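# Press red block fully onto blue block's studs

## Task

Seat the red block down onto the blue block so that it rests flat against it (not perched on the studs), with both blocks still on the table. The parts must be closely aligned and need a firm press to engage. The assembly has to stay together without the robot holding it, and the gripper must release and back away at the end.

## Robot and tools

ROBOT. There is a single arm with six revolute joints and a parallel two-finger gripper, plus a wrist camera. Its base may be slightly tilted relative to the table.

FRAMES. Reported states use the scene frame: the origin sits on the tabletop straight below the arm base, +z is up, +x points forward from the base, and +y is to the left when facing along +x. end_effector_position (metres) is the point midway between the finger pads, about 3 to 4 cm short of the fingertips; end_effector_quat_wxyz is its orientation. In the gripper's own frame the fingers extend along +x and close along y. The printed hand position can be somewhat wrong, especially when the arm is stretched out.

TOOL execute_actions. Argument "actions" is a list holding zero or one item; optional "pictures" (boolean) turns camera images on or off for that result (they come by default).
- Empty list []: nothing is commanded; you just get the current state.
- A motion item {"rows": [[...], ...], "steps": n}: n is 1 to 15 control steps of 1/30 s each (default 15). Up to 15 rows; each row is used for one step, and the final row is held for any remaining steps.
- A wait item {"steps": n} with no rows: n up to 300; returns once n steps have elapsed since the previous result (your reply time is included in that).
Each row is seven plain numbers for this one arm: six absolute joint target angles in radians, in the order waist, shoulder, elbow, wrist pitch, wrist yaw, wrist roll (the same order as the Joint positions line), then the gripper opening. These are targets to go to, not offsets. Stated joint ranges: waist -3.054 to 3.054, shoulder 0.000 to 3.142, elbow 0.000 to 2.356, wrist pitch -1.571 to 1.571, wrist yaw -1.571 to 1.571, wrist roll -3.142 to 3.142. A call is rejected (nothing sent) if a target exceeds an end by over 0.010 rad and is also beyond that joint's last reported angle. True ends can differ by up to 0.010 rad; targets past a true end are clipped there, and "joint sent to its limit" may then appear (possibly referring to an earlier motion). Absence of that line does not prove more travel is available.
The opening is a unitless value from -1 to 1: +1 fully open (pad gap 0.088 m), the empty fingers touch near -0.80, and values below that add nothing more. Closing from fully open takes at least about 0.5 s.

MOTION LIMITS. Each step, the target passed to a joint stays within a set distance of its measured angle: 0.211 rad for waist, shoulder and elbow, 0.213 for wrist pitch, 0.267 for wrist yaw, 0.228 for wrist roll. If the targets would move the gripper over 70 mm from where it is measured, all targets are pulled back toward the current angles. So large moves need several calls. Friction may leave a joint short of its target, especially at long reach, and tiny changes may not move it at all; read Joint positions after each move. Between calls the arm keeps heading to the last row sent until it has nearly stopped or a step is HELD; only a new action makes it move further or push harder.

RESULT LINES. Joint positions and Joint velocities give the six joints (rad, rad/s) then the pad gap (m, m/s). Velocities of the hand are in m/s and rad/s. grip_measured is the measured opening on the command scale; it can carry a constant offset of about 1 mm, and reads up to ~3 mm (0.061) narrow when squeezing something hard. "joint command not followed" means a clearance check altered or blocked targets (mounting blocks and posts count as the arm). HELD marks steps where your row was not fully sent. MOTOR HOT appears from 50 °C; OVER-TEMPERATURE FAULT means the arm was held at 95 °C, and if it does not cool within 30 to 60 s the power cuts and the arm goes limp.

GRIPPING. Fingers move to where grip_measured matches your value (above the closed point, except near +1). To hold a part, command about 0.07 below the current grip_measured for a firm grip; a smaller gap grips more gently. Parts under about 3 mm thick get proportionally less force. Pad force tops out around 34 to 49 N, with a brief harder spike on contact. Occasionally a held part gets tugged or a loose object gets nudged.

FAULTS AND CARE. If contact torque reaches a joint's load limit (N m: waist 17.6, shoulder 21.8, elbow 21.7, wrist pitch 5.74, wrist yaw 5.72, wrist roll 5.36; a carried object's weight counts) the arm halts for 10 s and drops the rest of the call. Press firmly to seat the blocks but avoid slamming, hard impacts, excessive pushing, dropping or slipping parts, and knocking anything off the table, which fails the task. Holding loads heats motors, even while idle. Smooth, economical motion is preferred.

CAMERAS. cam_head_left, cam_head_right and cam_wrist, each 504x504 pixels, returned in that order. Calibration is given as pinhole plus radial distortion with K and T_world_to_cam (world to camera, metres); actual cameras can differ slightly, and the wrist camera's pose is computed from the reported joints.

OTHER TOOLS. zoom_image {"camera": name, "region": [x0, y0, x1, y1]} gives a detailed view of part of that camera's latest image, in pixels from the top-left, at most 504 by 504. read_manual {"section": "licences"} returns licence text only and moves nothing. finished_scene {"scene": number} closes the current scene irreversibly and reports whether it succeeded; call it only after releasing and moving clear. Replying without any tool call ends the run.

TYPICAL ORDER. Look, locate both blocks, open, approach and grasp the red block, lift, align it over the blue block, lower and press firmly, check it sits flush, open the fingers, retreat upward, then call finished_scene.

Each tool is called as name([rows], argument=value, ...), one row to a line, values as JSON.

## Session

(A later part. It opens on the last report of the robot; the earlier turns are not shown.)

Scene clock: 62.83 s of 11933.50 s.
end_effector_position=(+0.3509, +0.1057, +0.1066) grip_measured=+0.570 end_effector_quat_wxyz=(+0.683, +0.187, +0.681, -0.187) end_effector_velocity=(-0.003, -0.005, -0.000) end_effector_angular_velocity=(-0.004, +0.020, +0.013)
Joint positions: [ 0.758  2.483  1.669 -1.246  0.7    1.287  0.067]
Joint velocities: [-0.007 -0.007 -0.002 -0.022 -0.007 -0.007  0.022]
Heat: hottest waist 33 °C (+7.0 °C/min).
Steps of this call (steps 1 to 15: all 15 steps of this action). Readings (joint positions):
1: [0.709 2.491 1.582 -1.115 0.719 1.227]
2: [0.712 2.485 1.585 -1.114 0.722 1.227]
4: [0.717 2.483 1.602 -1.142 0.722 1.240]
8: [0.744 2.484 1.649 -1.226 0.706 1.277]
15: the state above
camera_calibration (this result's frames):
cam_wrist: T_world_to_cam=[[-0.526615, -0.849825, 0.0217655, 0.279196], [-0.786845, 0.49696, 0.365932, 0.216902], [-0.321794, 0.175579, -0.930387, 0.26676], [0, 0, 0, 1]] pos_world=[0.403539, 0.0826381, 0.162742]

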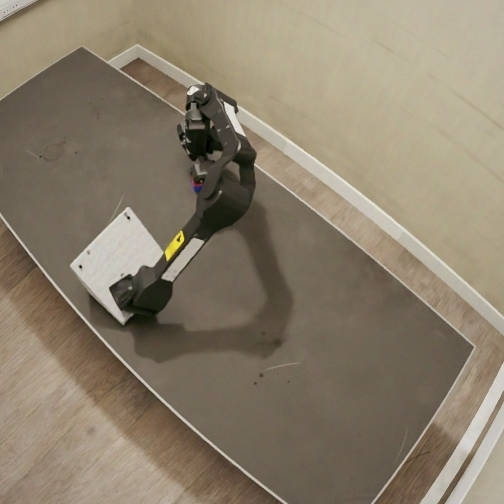

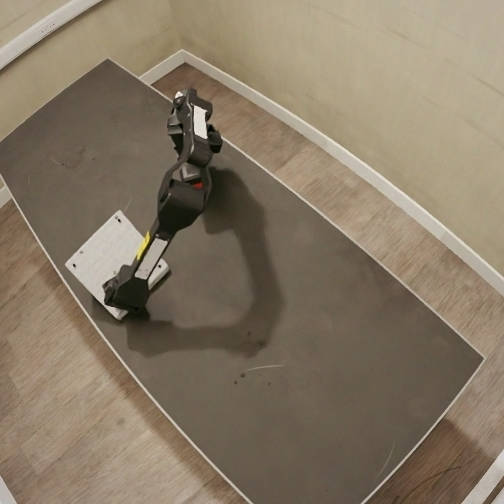

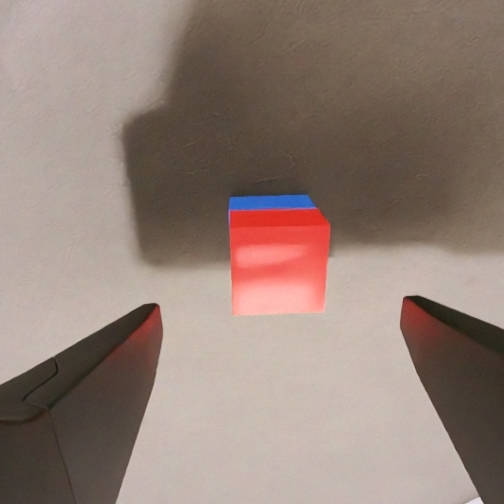

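execute_actions([
  {"rows":[[0.7,2.495,1.58,-1.11,0.726,1.22,0.3],[0.7,2.495,1.58,-1.11,0.726,1.22,0.3],[0.7,2.495,1.58,-1.11,0.726,1.22,0.3],[0.653,2.506,1.501,-0.979,0.749,1.16,0.3]]},
])

execute_actions([
  {"rows":[[0.653,2.506,1.501,-0.979,0.749,1.16,0.05],[0.653,2.506,1.501,-0.979,0.749,1.16,0],[0.653,2.506,1.501,-0.979,0.749,1.16,-0.05],[0.653,2.506,1.501,-0.979,0.749,1.16,-0.1],[0.653,2.506,1.501,-0.979,0.749,1.16,-0.2]],"steps":12},
], pictures=false)

execute_actions([
  {"rows":[[0.653,2.506,1.501,-0.979,0.749,1.16,0.6]],"steps":10},
])

zoom_image(camera="cam_wrist", region=[180,220,420,400])

Scene clock: 71.47 s of 11933.50 s.
end_effector_position=(+0.3528, +0.1048, +0.0443) grip_measured=+0.304 end_effector_quat_wxyz=(+0.683, +0.189, +0.680, -0.188) end_effector_velocity=(-0.019, -0.001, -0.011) end_effector_angular_velocity=(-0.023, +0.045, +0.050)
Joint positions: [ 0.652  2.501  1.51  -0.984  0.746  1.163  0.054]
Joint velocities: [-0.002  0.002 -0.056 -0.007 -0.007 -0.007 -0.001]
Heat: hottest waist 34 °C (+7.1 °C/min).
Steps of this call (steps 1 to 15: the robot went on to your last target; steps 16 to 90: nothing new was sent; then 5.13 s passed at rest; steps 91 to 105: all 15 steps of this action). Readings (joint positions):
91: [0.755 2.483 1.656 -1.220 0.703 1.274]
92: [0.746 2.481 1.639 -1.181 0.708 1.258]
94: [0.718 2.483 1.600 -1.113 0.721 1.224]
98: [0.652 2.497 1.525 -1.011 0.741 1.176]
105: the state above
camera_calibration (this result's frames):
cam_wrist: T_world_to_cam=[[-0.5314, -0.846864, 0.0208454, 0.282245], [-0.784161, 0.501066, 0.366093, 0.240225], [-0.320476, 0.178196, -0.930345, 0.20879], [0, 0, 0, 1]] pos_world=[0.405272, 0.0814491, 0.100418]

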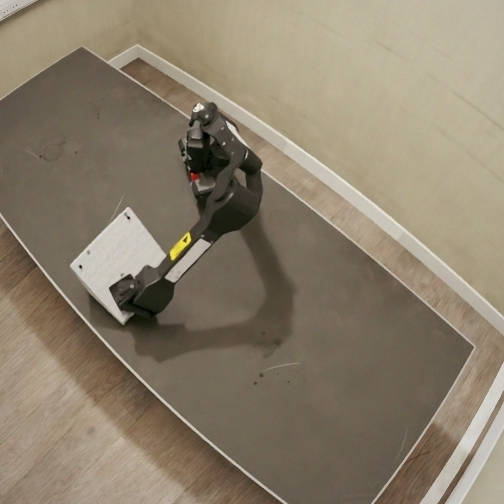

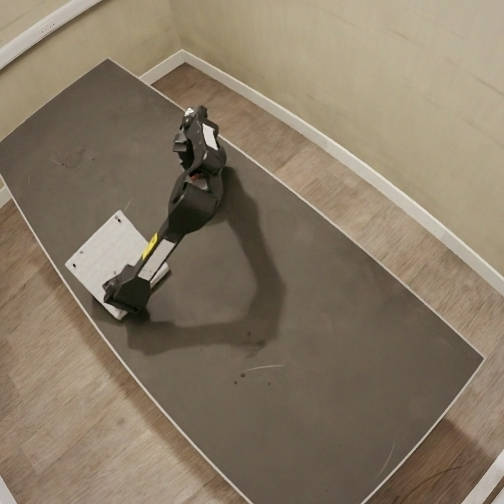

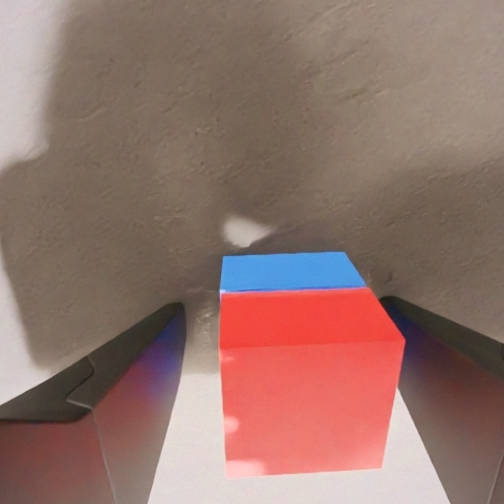

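Scene clock: 71.87 s of 11933.50 s.
end_effector_position=(+0.3529, +0.1050, +0.0441) grip_measured=-0.164 end_effector_quat_wxyz=(+0.683, +0.189, +0.680, -0.188) end_effector_velocity=(+0.002, -0.001, -0.000) end_effector_angular_velocity=(-0.003, -0.007, +0.001)
Joint positions: [ 0.652  2.501  1.509 -0.981  0.746  1.163  0.031]
Joint velocities: [-0.002 -0.002 -0.002  0.007  0.007 -0.007 -0.   ]
Heat: hottest waist 34 °C (+7.0 °C/min).
Steps of this call (steps 1 to 12: all 12 steps of this action). Readings (joint positions):
1: [0.652 2.501 1.509 -0.984 0.746 1.163]
2: [0.652 2.501 1.509 -0.983 0.746 1.163]
4: [0.652 2.501 1.509 -0.981 0.746 1.163]
8: [0.652 2.501 1.509 -0.981 0.746 1.163]
12: the state above

Scene clock: 72.20 s of 11933.50 s.
end_effector_position=(+0.3529, +0.1050, +0.0441) grip_measured=+0.576 end_effector_quat_wxyz=(+0.683, +0.189, +0.680, -0.188) end_effector_velocity=(-0.006, -0.003, -0.001) end_effector_angular_velocity=(-0.006, +0.022, +0.009)
Joint positions: [ 0.652  2.501  1.509 -0.981  0.746  1.163  0.067]
Joint velocities: [-0.002 -0.002 -0.007 -0.022 -0.007  0.007  0.014]
Heat: hottest waist 34 °C (+7.1 °C/min).
Steps of this call (steps 1 to 10: all 10 steps of this action). Readings (joint positions):
1: [0.652 2.501 1.509 -0.981 0.746 1.163]
2: [0.652 2.501 1.509 -0.981 0.746 1.163]
4: [0.652 2.501 1.509 -0.981 0.746 1.163]
8: [0.652 2.501 1.509 -0.981 0.746 1.163]
10: the state above
camera_calibration (this result's frames):
cam_wrist: T_world_to_cam=[[-0.531654, -0.846727, 0.0199517, 0.282572], [-0.784439, 0.501153, 0.365377, 0.240369], [-0.319374, 0.178603, -0.930646, 0.208172], [0, 0, 0, 1]] pos_world=[0.40527, 0.0816198, 0.100271]

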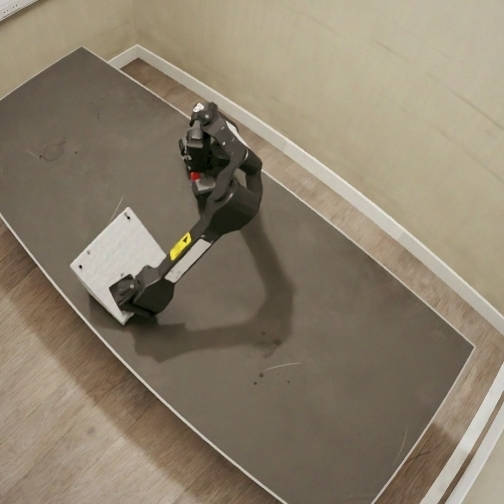

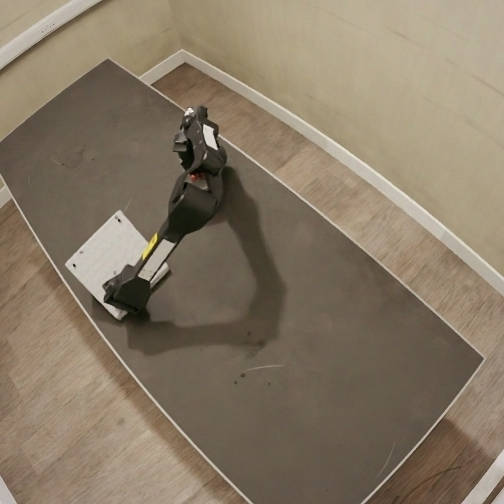

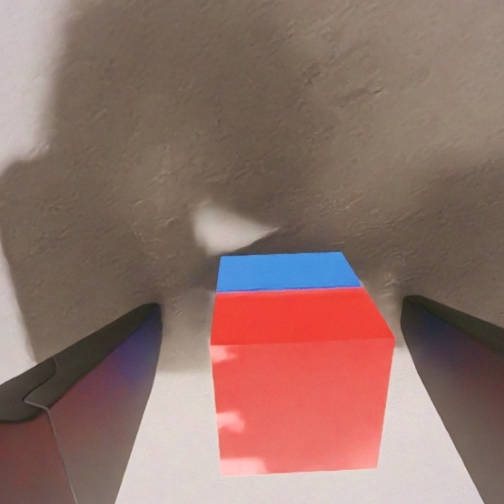

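Region (180, 220, 420, 400) of cam_wrist's 504x504 image, scaled by 2.100, with more detail than that image has; it fills the top 378 rows of this view, and the rest is white.

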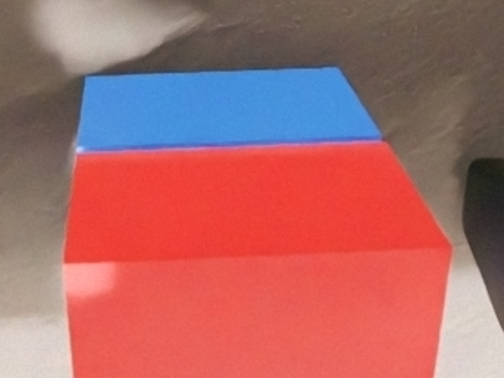

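execute_actions([
  {"rows":[[0.732,2.48,1.635,-1.184,0.71,1.26,0.5]],"steps":12},
], pictures=false)

execute_actions([
  {"rows":[[0.732,2.492,1.635,-1.184,0.71,1.26,-0.7]]},
], pictures=false)

execute_actions([
  {"rows":[[0.719,2.495,1.599,-1.145,0.721,1.24,-0.7]]},
], pictures=false)

execute_actions([
  {"rows":[[0.712,2.497,1.595,-1.135,0.723,1.235,-0.7],[0.704,2.502,1.59,-1.125,0.725,1.23,-0.7],[0.694,2.51,1.585,-1.118,0.727,1.23,-0.7],[0.683,2.52,1.579,-1.112,0.728,1.23,-0.7],[0.672,2.53,1.573,-1.108,0.73,1.23,-0.7],[0.66,2.54,1.567,-1.105,0.73,1.23,-0.7],[0.648,2.55,1.56,-1.105,0.73,1.23,-0.7],[0.636,2.56,1.553,-1.105,0.73,1.23,-0.7],[0.624,2.57,1.546,-1.105,0.73,1.23,-0.7],[0.612,2.58,1.539,-1.105,0.73,1.23,-0.7],[0.6,2.59,1.532,-1.105,0.73,1.23,-0.7]]},
], pictures=false)

execute_actions([
  {"rows":[[0.66,2.53,1.56,-1.11,0.726,1.23,-0.7],[0.7,2.49,1.59,-1.12,0.726,1.23,-0.7],[0.7,2.49,1.59,-1.12,0.726,1.23,-0.7],[0.76,2.475,1.68,-1.25,0.697,1.29,0.6]]},
])

zoom_image(camera="cam_wrist", region=[190,160,350,280])

Scene clock: 86.13 s of 11933.50 s.
end_effector_position=(+0.3525, +0.1054, +0.0917) grip_measured=+0.504 end_effector_quat_wxyz=(+0.684, +0.188, +0.680, -0.187) end_effector_velocity=(+0.002, -0.010, -0.011) end_effector_angular_velocity=(+0.000, +0.040, -0.031)
Joint positions: [ 0.732  2.483  1.627 -1.18   0.712  1.256  0.064]
Joint velocities: [-0.042 -0.002 -0.002 -0.007 -0.007  0.007 -0.001]
Heat: hottest waist 35 °C (+7.0 °C/min).
Steps of this call (steps 1 to 15: the robot went on to your last target; steps 16 to 90: nothing new was sent; then 10.53 s passed at rest; steps 91 to 102: all 12 steps of this action). Readings (joint positions):
91: [0.655 2.501 1.529 -1.025 0.741 1.184]
92: [0.668 2.501 1.551 -1.081 0.732 1.207]
94: [0.702 2.497 1.587 -1.135 0.722 1.234]
98: [0.737 2.484 1.626 -1.171 0.716 1.252]
102: the state above

Scene clock: 86.63 s of 11933.50 s.
end_effector_position=(+0.3523, +0.1050, +0.0912) grip_measured=-0.691 end_effector_quat_wxyz=(+0.683, +0.188, +0.680, -0.188) end_effector_velocity=(+0.001, +0.002, +0.002) end_effector_angular_velocity=(+0.012, -0.004, +0.001)
Joint positions: [ 0.731  2.484  1.627 -1.182  0.712  1.258  0.005]
Joint velocities: [ 0.002 -0.002  0.002  0.007 -0.007 -0.007 -0.005]
Heat: hottest waist 35 °C (+7.1 °C/min).
Steps of this call (steps 1 to 15: all 15 steps of this action). Readings (joint positions):
1: [0.732 2.483 1.627 -1.181 0.712 1.256]
2: [0.731 2.483 1.627 -1.181 0.712 1.257]
4: [0.731 2.483 1.627 -1.181 0.712 1.257]
8: [0.731 2.484 1.627 -1.182 0.712 1.258]
15: the state above

Scene clock: 87.13 s of 11933.50 s.
end_effector_position=(+0.3539, +0.1050, +0.0844) grip_measured=-0.698 end_effector_quat_wxyz=(+0.683, +0.191, +0.679, -0.188) end_effector_velocity=(-0.002, -0.001, -0.000) end_effector_angular_velocity=(+0.002, +0.011, +0.011)
Joint positions: [ 0.718  2.484  1.61  -1.148  0.717  1.243  0.005]
Joint velocities: [-0.002 -0.002 -0.002 -0.007 -0.007 -0.007 -0.   ]
Heat: hottest waist 35 °C (+7.0 °C/min).
Steps of this call (steps 1 to 15: all 15 steps of this action). Readings (joint positions):
1: [0.730 2.484 1.625 -1.177 0.712 1.256]
2: [0.729 2.484 1.622 -1.167 0.713 1.252]
4: [0.723 2.484 1.616 -1.156 0.715 1.247]
8: [0.718 2.484 1.610 -1.150 0.717 1.243]
15: the state above

Scene clock: 87.63 s of 11933.50 s.
end_effector_position=(+0.3509, +0.1077, +0.0719) grip_measured=-0.698 end_effector_quat_wxyz=(+0.678, +0.188, +0.685, -0.189) end_effector_velocity=(+0.000, -0.005, -0.003) end_effector_angular_velocity=(-0.010, +0.009, +0.004)
Joint positions: [ 0.702  2.501  1.589 -1.118  0.715  1.232  0.005]
Joint velocities: [-0.012 -0.002 -0.002 -0.007  0.007 -0.007 -0.   ]
Heat: hottest waist 35 °C (+6.1 °C/min).
Steps of this call (steps 1 to 15: all 15 steps of this action). Readings (joint positions):
1: [0.718 2.484 1.608 -1.145 0.718 1.241]
2: [0.716 2.485 1.607 -1.140 0.719 1.239]
4: [0.709 2.490 1.602 -1.129 0.720 1.235]
8: [0.706 2.496 1.594 -1.121 0.719 1.233]
15: the state above

Scene clock: 88.13 s of 11933.50 s.
end_effector_position=(+0.3507, +0.1060, +0.1064) grip_measured=+0.546 end_effector_quat_wxyz=(+0.683, +0.186, +0.681, -0.187) end_effector_velocity=(-0.005, +0.002, -0.000) end_effector_angular_velocity=(+0.023, +0.031, -0.004)
Joint positions: [ 0.759  2.484  1.669 -1.247  0.7    1.287  0.066]
Joint velocities: [-0.002 -0.002 -0.002 -0.007 -0.037  0.007  0.046]
Heat: hottest waist 35 °C (+6.0 °C/min).
Steps of this call (steps 1 to 15: all 15 steps of this action). Readings (joint positions):
1: [0.703 2.495 1.590 -1.117 0.716 1.232]
2: [0.707 2.488 1.591 -1.116 0.721 1.232]
4: [0.713 2.486 1.607 -1.144 0.724 1.244]
8: [0.744 2.486 1.650 -1.227 0.706 1.278]
15: the state above
camera_calibration (this result's frames):
cam_wrist: T_world_to_cam=[[-0.52555, -0.850459, 0.0227332, 0.278889], [-0.78725, 0.496273, 0.365992, 0.21687], [-0.322543, 0.174451, -0.93034, 0.266813], [0, 0, 0, 1]] pos_world=[0.403359, 0.0830112, 0.162514]

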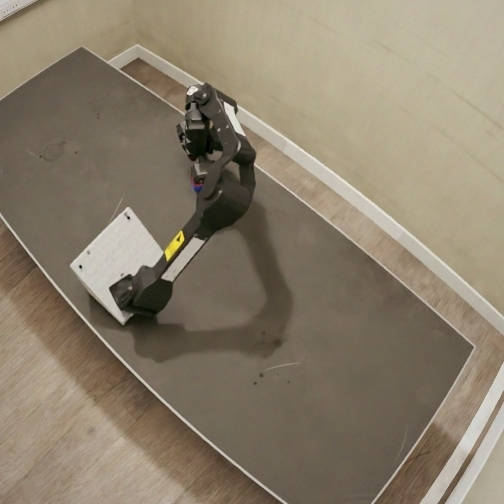

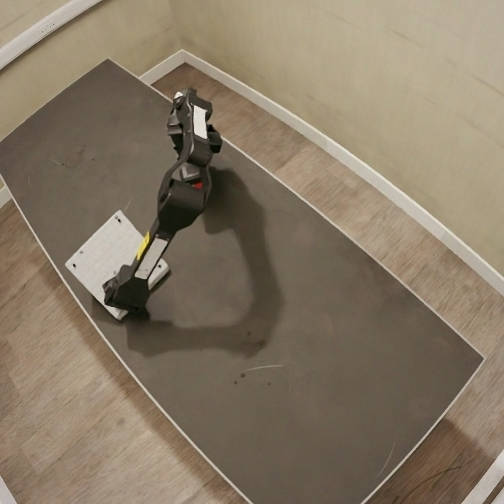

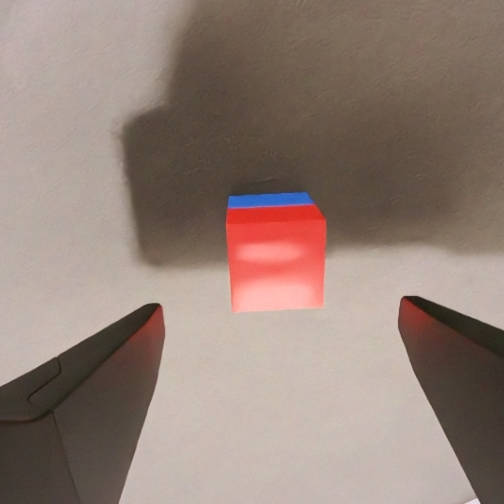

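Region (190, 160, 350, 280) of cam_wrist's 504x504 image, scaled by 3.150, with more detail than that image has; it fills the top 378 rows of this view, and the rest is white.

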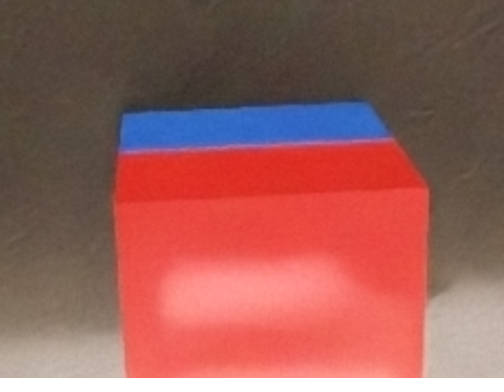

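execute_actions([
  {"rows":[[0.76,2.475,1.68,-1.25,0.697,-0.3,0.6]]},
], pictures=false)

execute_actions([
  {"steps":12},
], pictures=false)

execute_actions([
  {"rows":[[0.691,2.498,1.556,-1.079,0.731,-0.36,0.6]]},
])

zoom_image(camera="cam_wrist", region=[180,190,400,350])

zoom_image(camera="cam_head_left", region=[175,160,225,205])

Scene clock: 94.33 s of 11933.50 s.
end_effector_position=(+0.3505, +0.1058, +0.1064) grip_measured=+0.598 end_effector_quat_wxyz=(+0.688, -0.165, +0.687, +0.163) end_effector_velocity=(-0.002, -0.001, -0.000) end_effector_angular_velocity=(-0.002, +0.015, +2.018)
Joint positions: [ 0.759  2.484  1.669 -1.248  0.7    0.286  0.068]
Joint velocities: [-0.002 -0.002 -0.002 -0.007 -0.007 -2.015 -0.   ]
Heat: hottest waist 35 °C (+5.0 °C/min).
Steps of this call (steps 1 to 15: the robot went on to your last target; steps 16 to 90: nothing new was sent; then 2.70 s passed at rest; steps 91 to 105: all 15 steps of this action). Readings (joint positions):
91: [0.759 2.484 1.669 -1.248 0.700 1.235]
92: [0.759 2.484 1.669 -1.248 0.700 1.165]
94: [0.759 2.484 1.669 -1.248 0.700 1.030]
98: [0.759 2.484 1.669 -1.248 0.700 0.759]
105: the state above

Scene clock: 94.73 s of 11933.50 s.
end_effector_position=(+0.3505, +0.1058, +0.1064) grip_measured=+0.598 end_effector_quat_wxyz=(+0.615, -0.350, +0.615, +0.349) end_effector_velocity=(-0.007, -0.003, -0.000) end_effector_angular_velocity=(-0.004, +0.038, +0.249)
Joint positions: [ 0.759  2.484  1.669 -1.248  0.7   -0.28   0.068]
Joint velocities: [-0.002 -0.002 -0.002 -0.037 -0.022 -0.227 -0.   ]
Heat: hottest waist 36 °C (+6.0 °C/min).
Steps of this call (steps 1 to 12: the robot went on to your last target). Readings (joint positions):
1: [0.759 2.484 1.669 -1.248 0.700 0.218]
2: [0.759 2.484 1.669 -1.248 0.700 0.151]
4: [0.759 2.484 1.669 -1.248 0.700 0.015]
8: [0.759 2.484 1.669 -1.248 0.700 -0.215]
12: the state above

Scene clock: 95.23 s of 11933.50 s.
end_effector_position=(+0.3523, +0.1049, +0.0656) grip_measured=+0.598 end_effector_quat_wxyz=(+0.615, -0.348, +0.616, +0.348) end_effector_velocity=(-0.002, -0.001, -0.000) end_effector_angular_velocity=(+0.002, +0.011, -0.004)
Joint positions: [ 0.688  2.494  1.565 -1.082  0.728 -0.358  0.068]
Joint velocities: [-0.002 -0.002 -0.002 -0.007 -0.007  0.007 -0.   ]
Heat: hottest waist 36 °C (+6.1 °C/min).
Steps of this call (steps 1 to 15: all 15 steps of this action). Readings (joint positions):
1: [0.755 2.484 1.651 -1.212 0.703 -0.302]
2: [0.745 2.481 1.629 -1.163 0.710 -0.319]
4: [0.714 2.484 1.597 -1.120 0.720 -0.340]
8: [0.682 2.494 1.566 -1.091 0.726 -0.354]
15: the state above
camera_calibration (this result's frames):
cam_wrist: T_world_to_cam=[[0.846504, -0.531954, 0.0213435, -0.236932], [-0.500929, -0.782276, 0.37029, 0.266602], [-0.180281, -0.324143, -0.928671, 0.23163], [0, 0, 0, 1]] pos_world=[0.375871, 0.157601, 0.121446]

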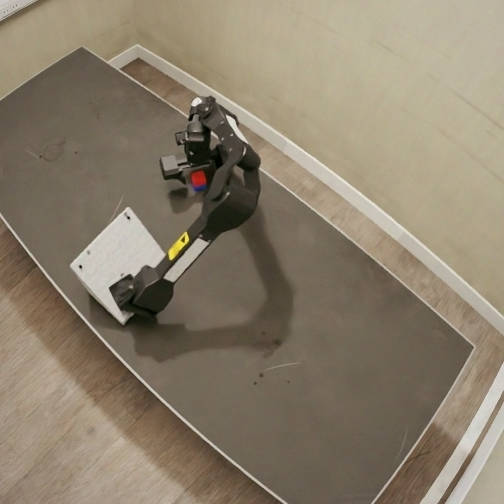

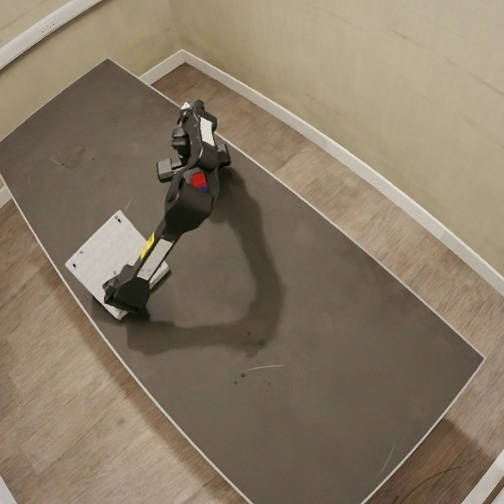

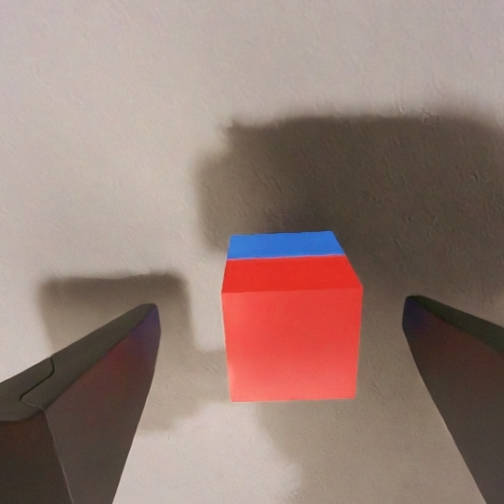

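Region (180, 190, 400, 350) of cam_wrist's 504x504 image, scaled by 2.291, with more detail than that image has; it fills the top 367 rows of this view, and the rest is white.

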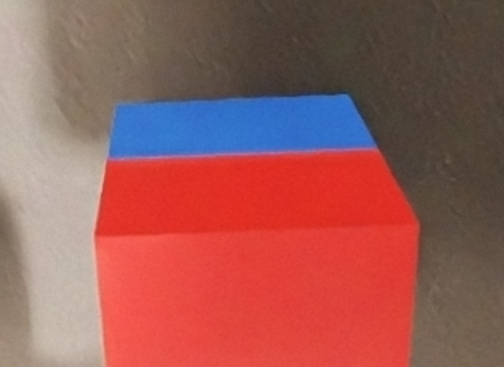

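Region (175, 160, 225, 205) of cam_head_left's 504x504 image, scaled by 10.080, with more detail than that image has; it fills the top 454 rows of this view, and the rest is white.

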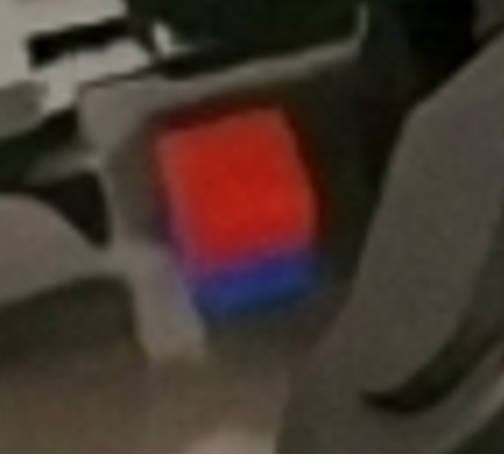

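Flush.

execute_actions([
  {"rows":[[0.81,2.47,1.76,-1.37,0.67,-0.25,0.8]]},
], pictures=false)

finished_scene(scene=2)

Scene clock: 98.47 s of 11933.50 s.
end_effector_position=(+0.3496, +0.1027, +0.1409) grip_measured=+0.797 end_effector_quat_wxyz=(+0.617, -0.353, +0.607, +0.356) end_effector_velocity=(-0.005, -0.008, -0.004) end_effector_angular_velocity=(-0.019, +0.037, +0.025)
Joint positions: [ 0.808  2.466  1.754 -1.367  0.673 -0.253  0.078]
Joint velocities: [-0.012 -0.002 -0.007 -0.037 -0.007 -0.007  0.   ]
Heat: hottest waist 36 °C (+5.0 °C/min).
Steps of this call (steps 1 to 15: the robot went on to your last target; steps 16 to 82: nothing new was sent; steps 83 to 97: all 15 steps of this action). Readings (joint positions):
83: [0.694 2.494 1.592 -1.129 0.721 -0.335]
84: [0.711 2.497 1.628 -1.193 0.706 -0.310]
86: [0.763 2.493 1.691 -1.286 0.688 -0.279]
90: [0.821 2.465 1.752 -1.349 0.677 -0.258]
97: the state above

The scene is finished: the task was done.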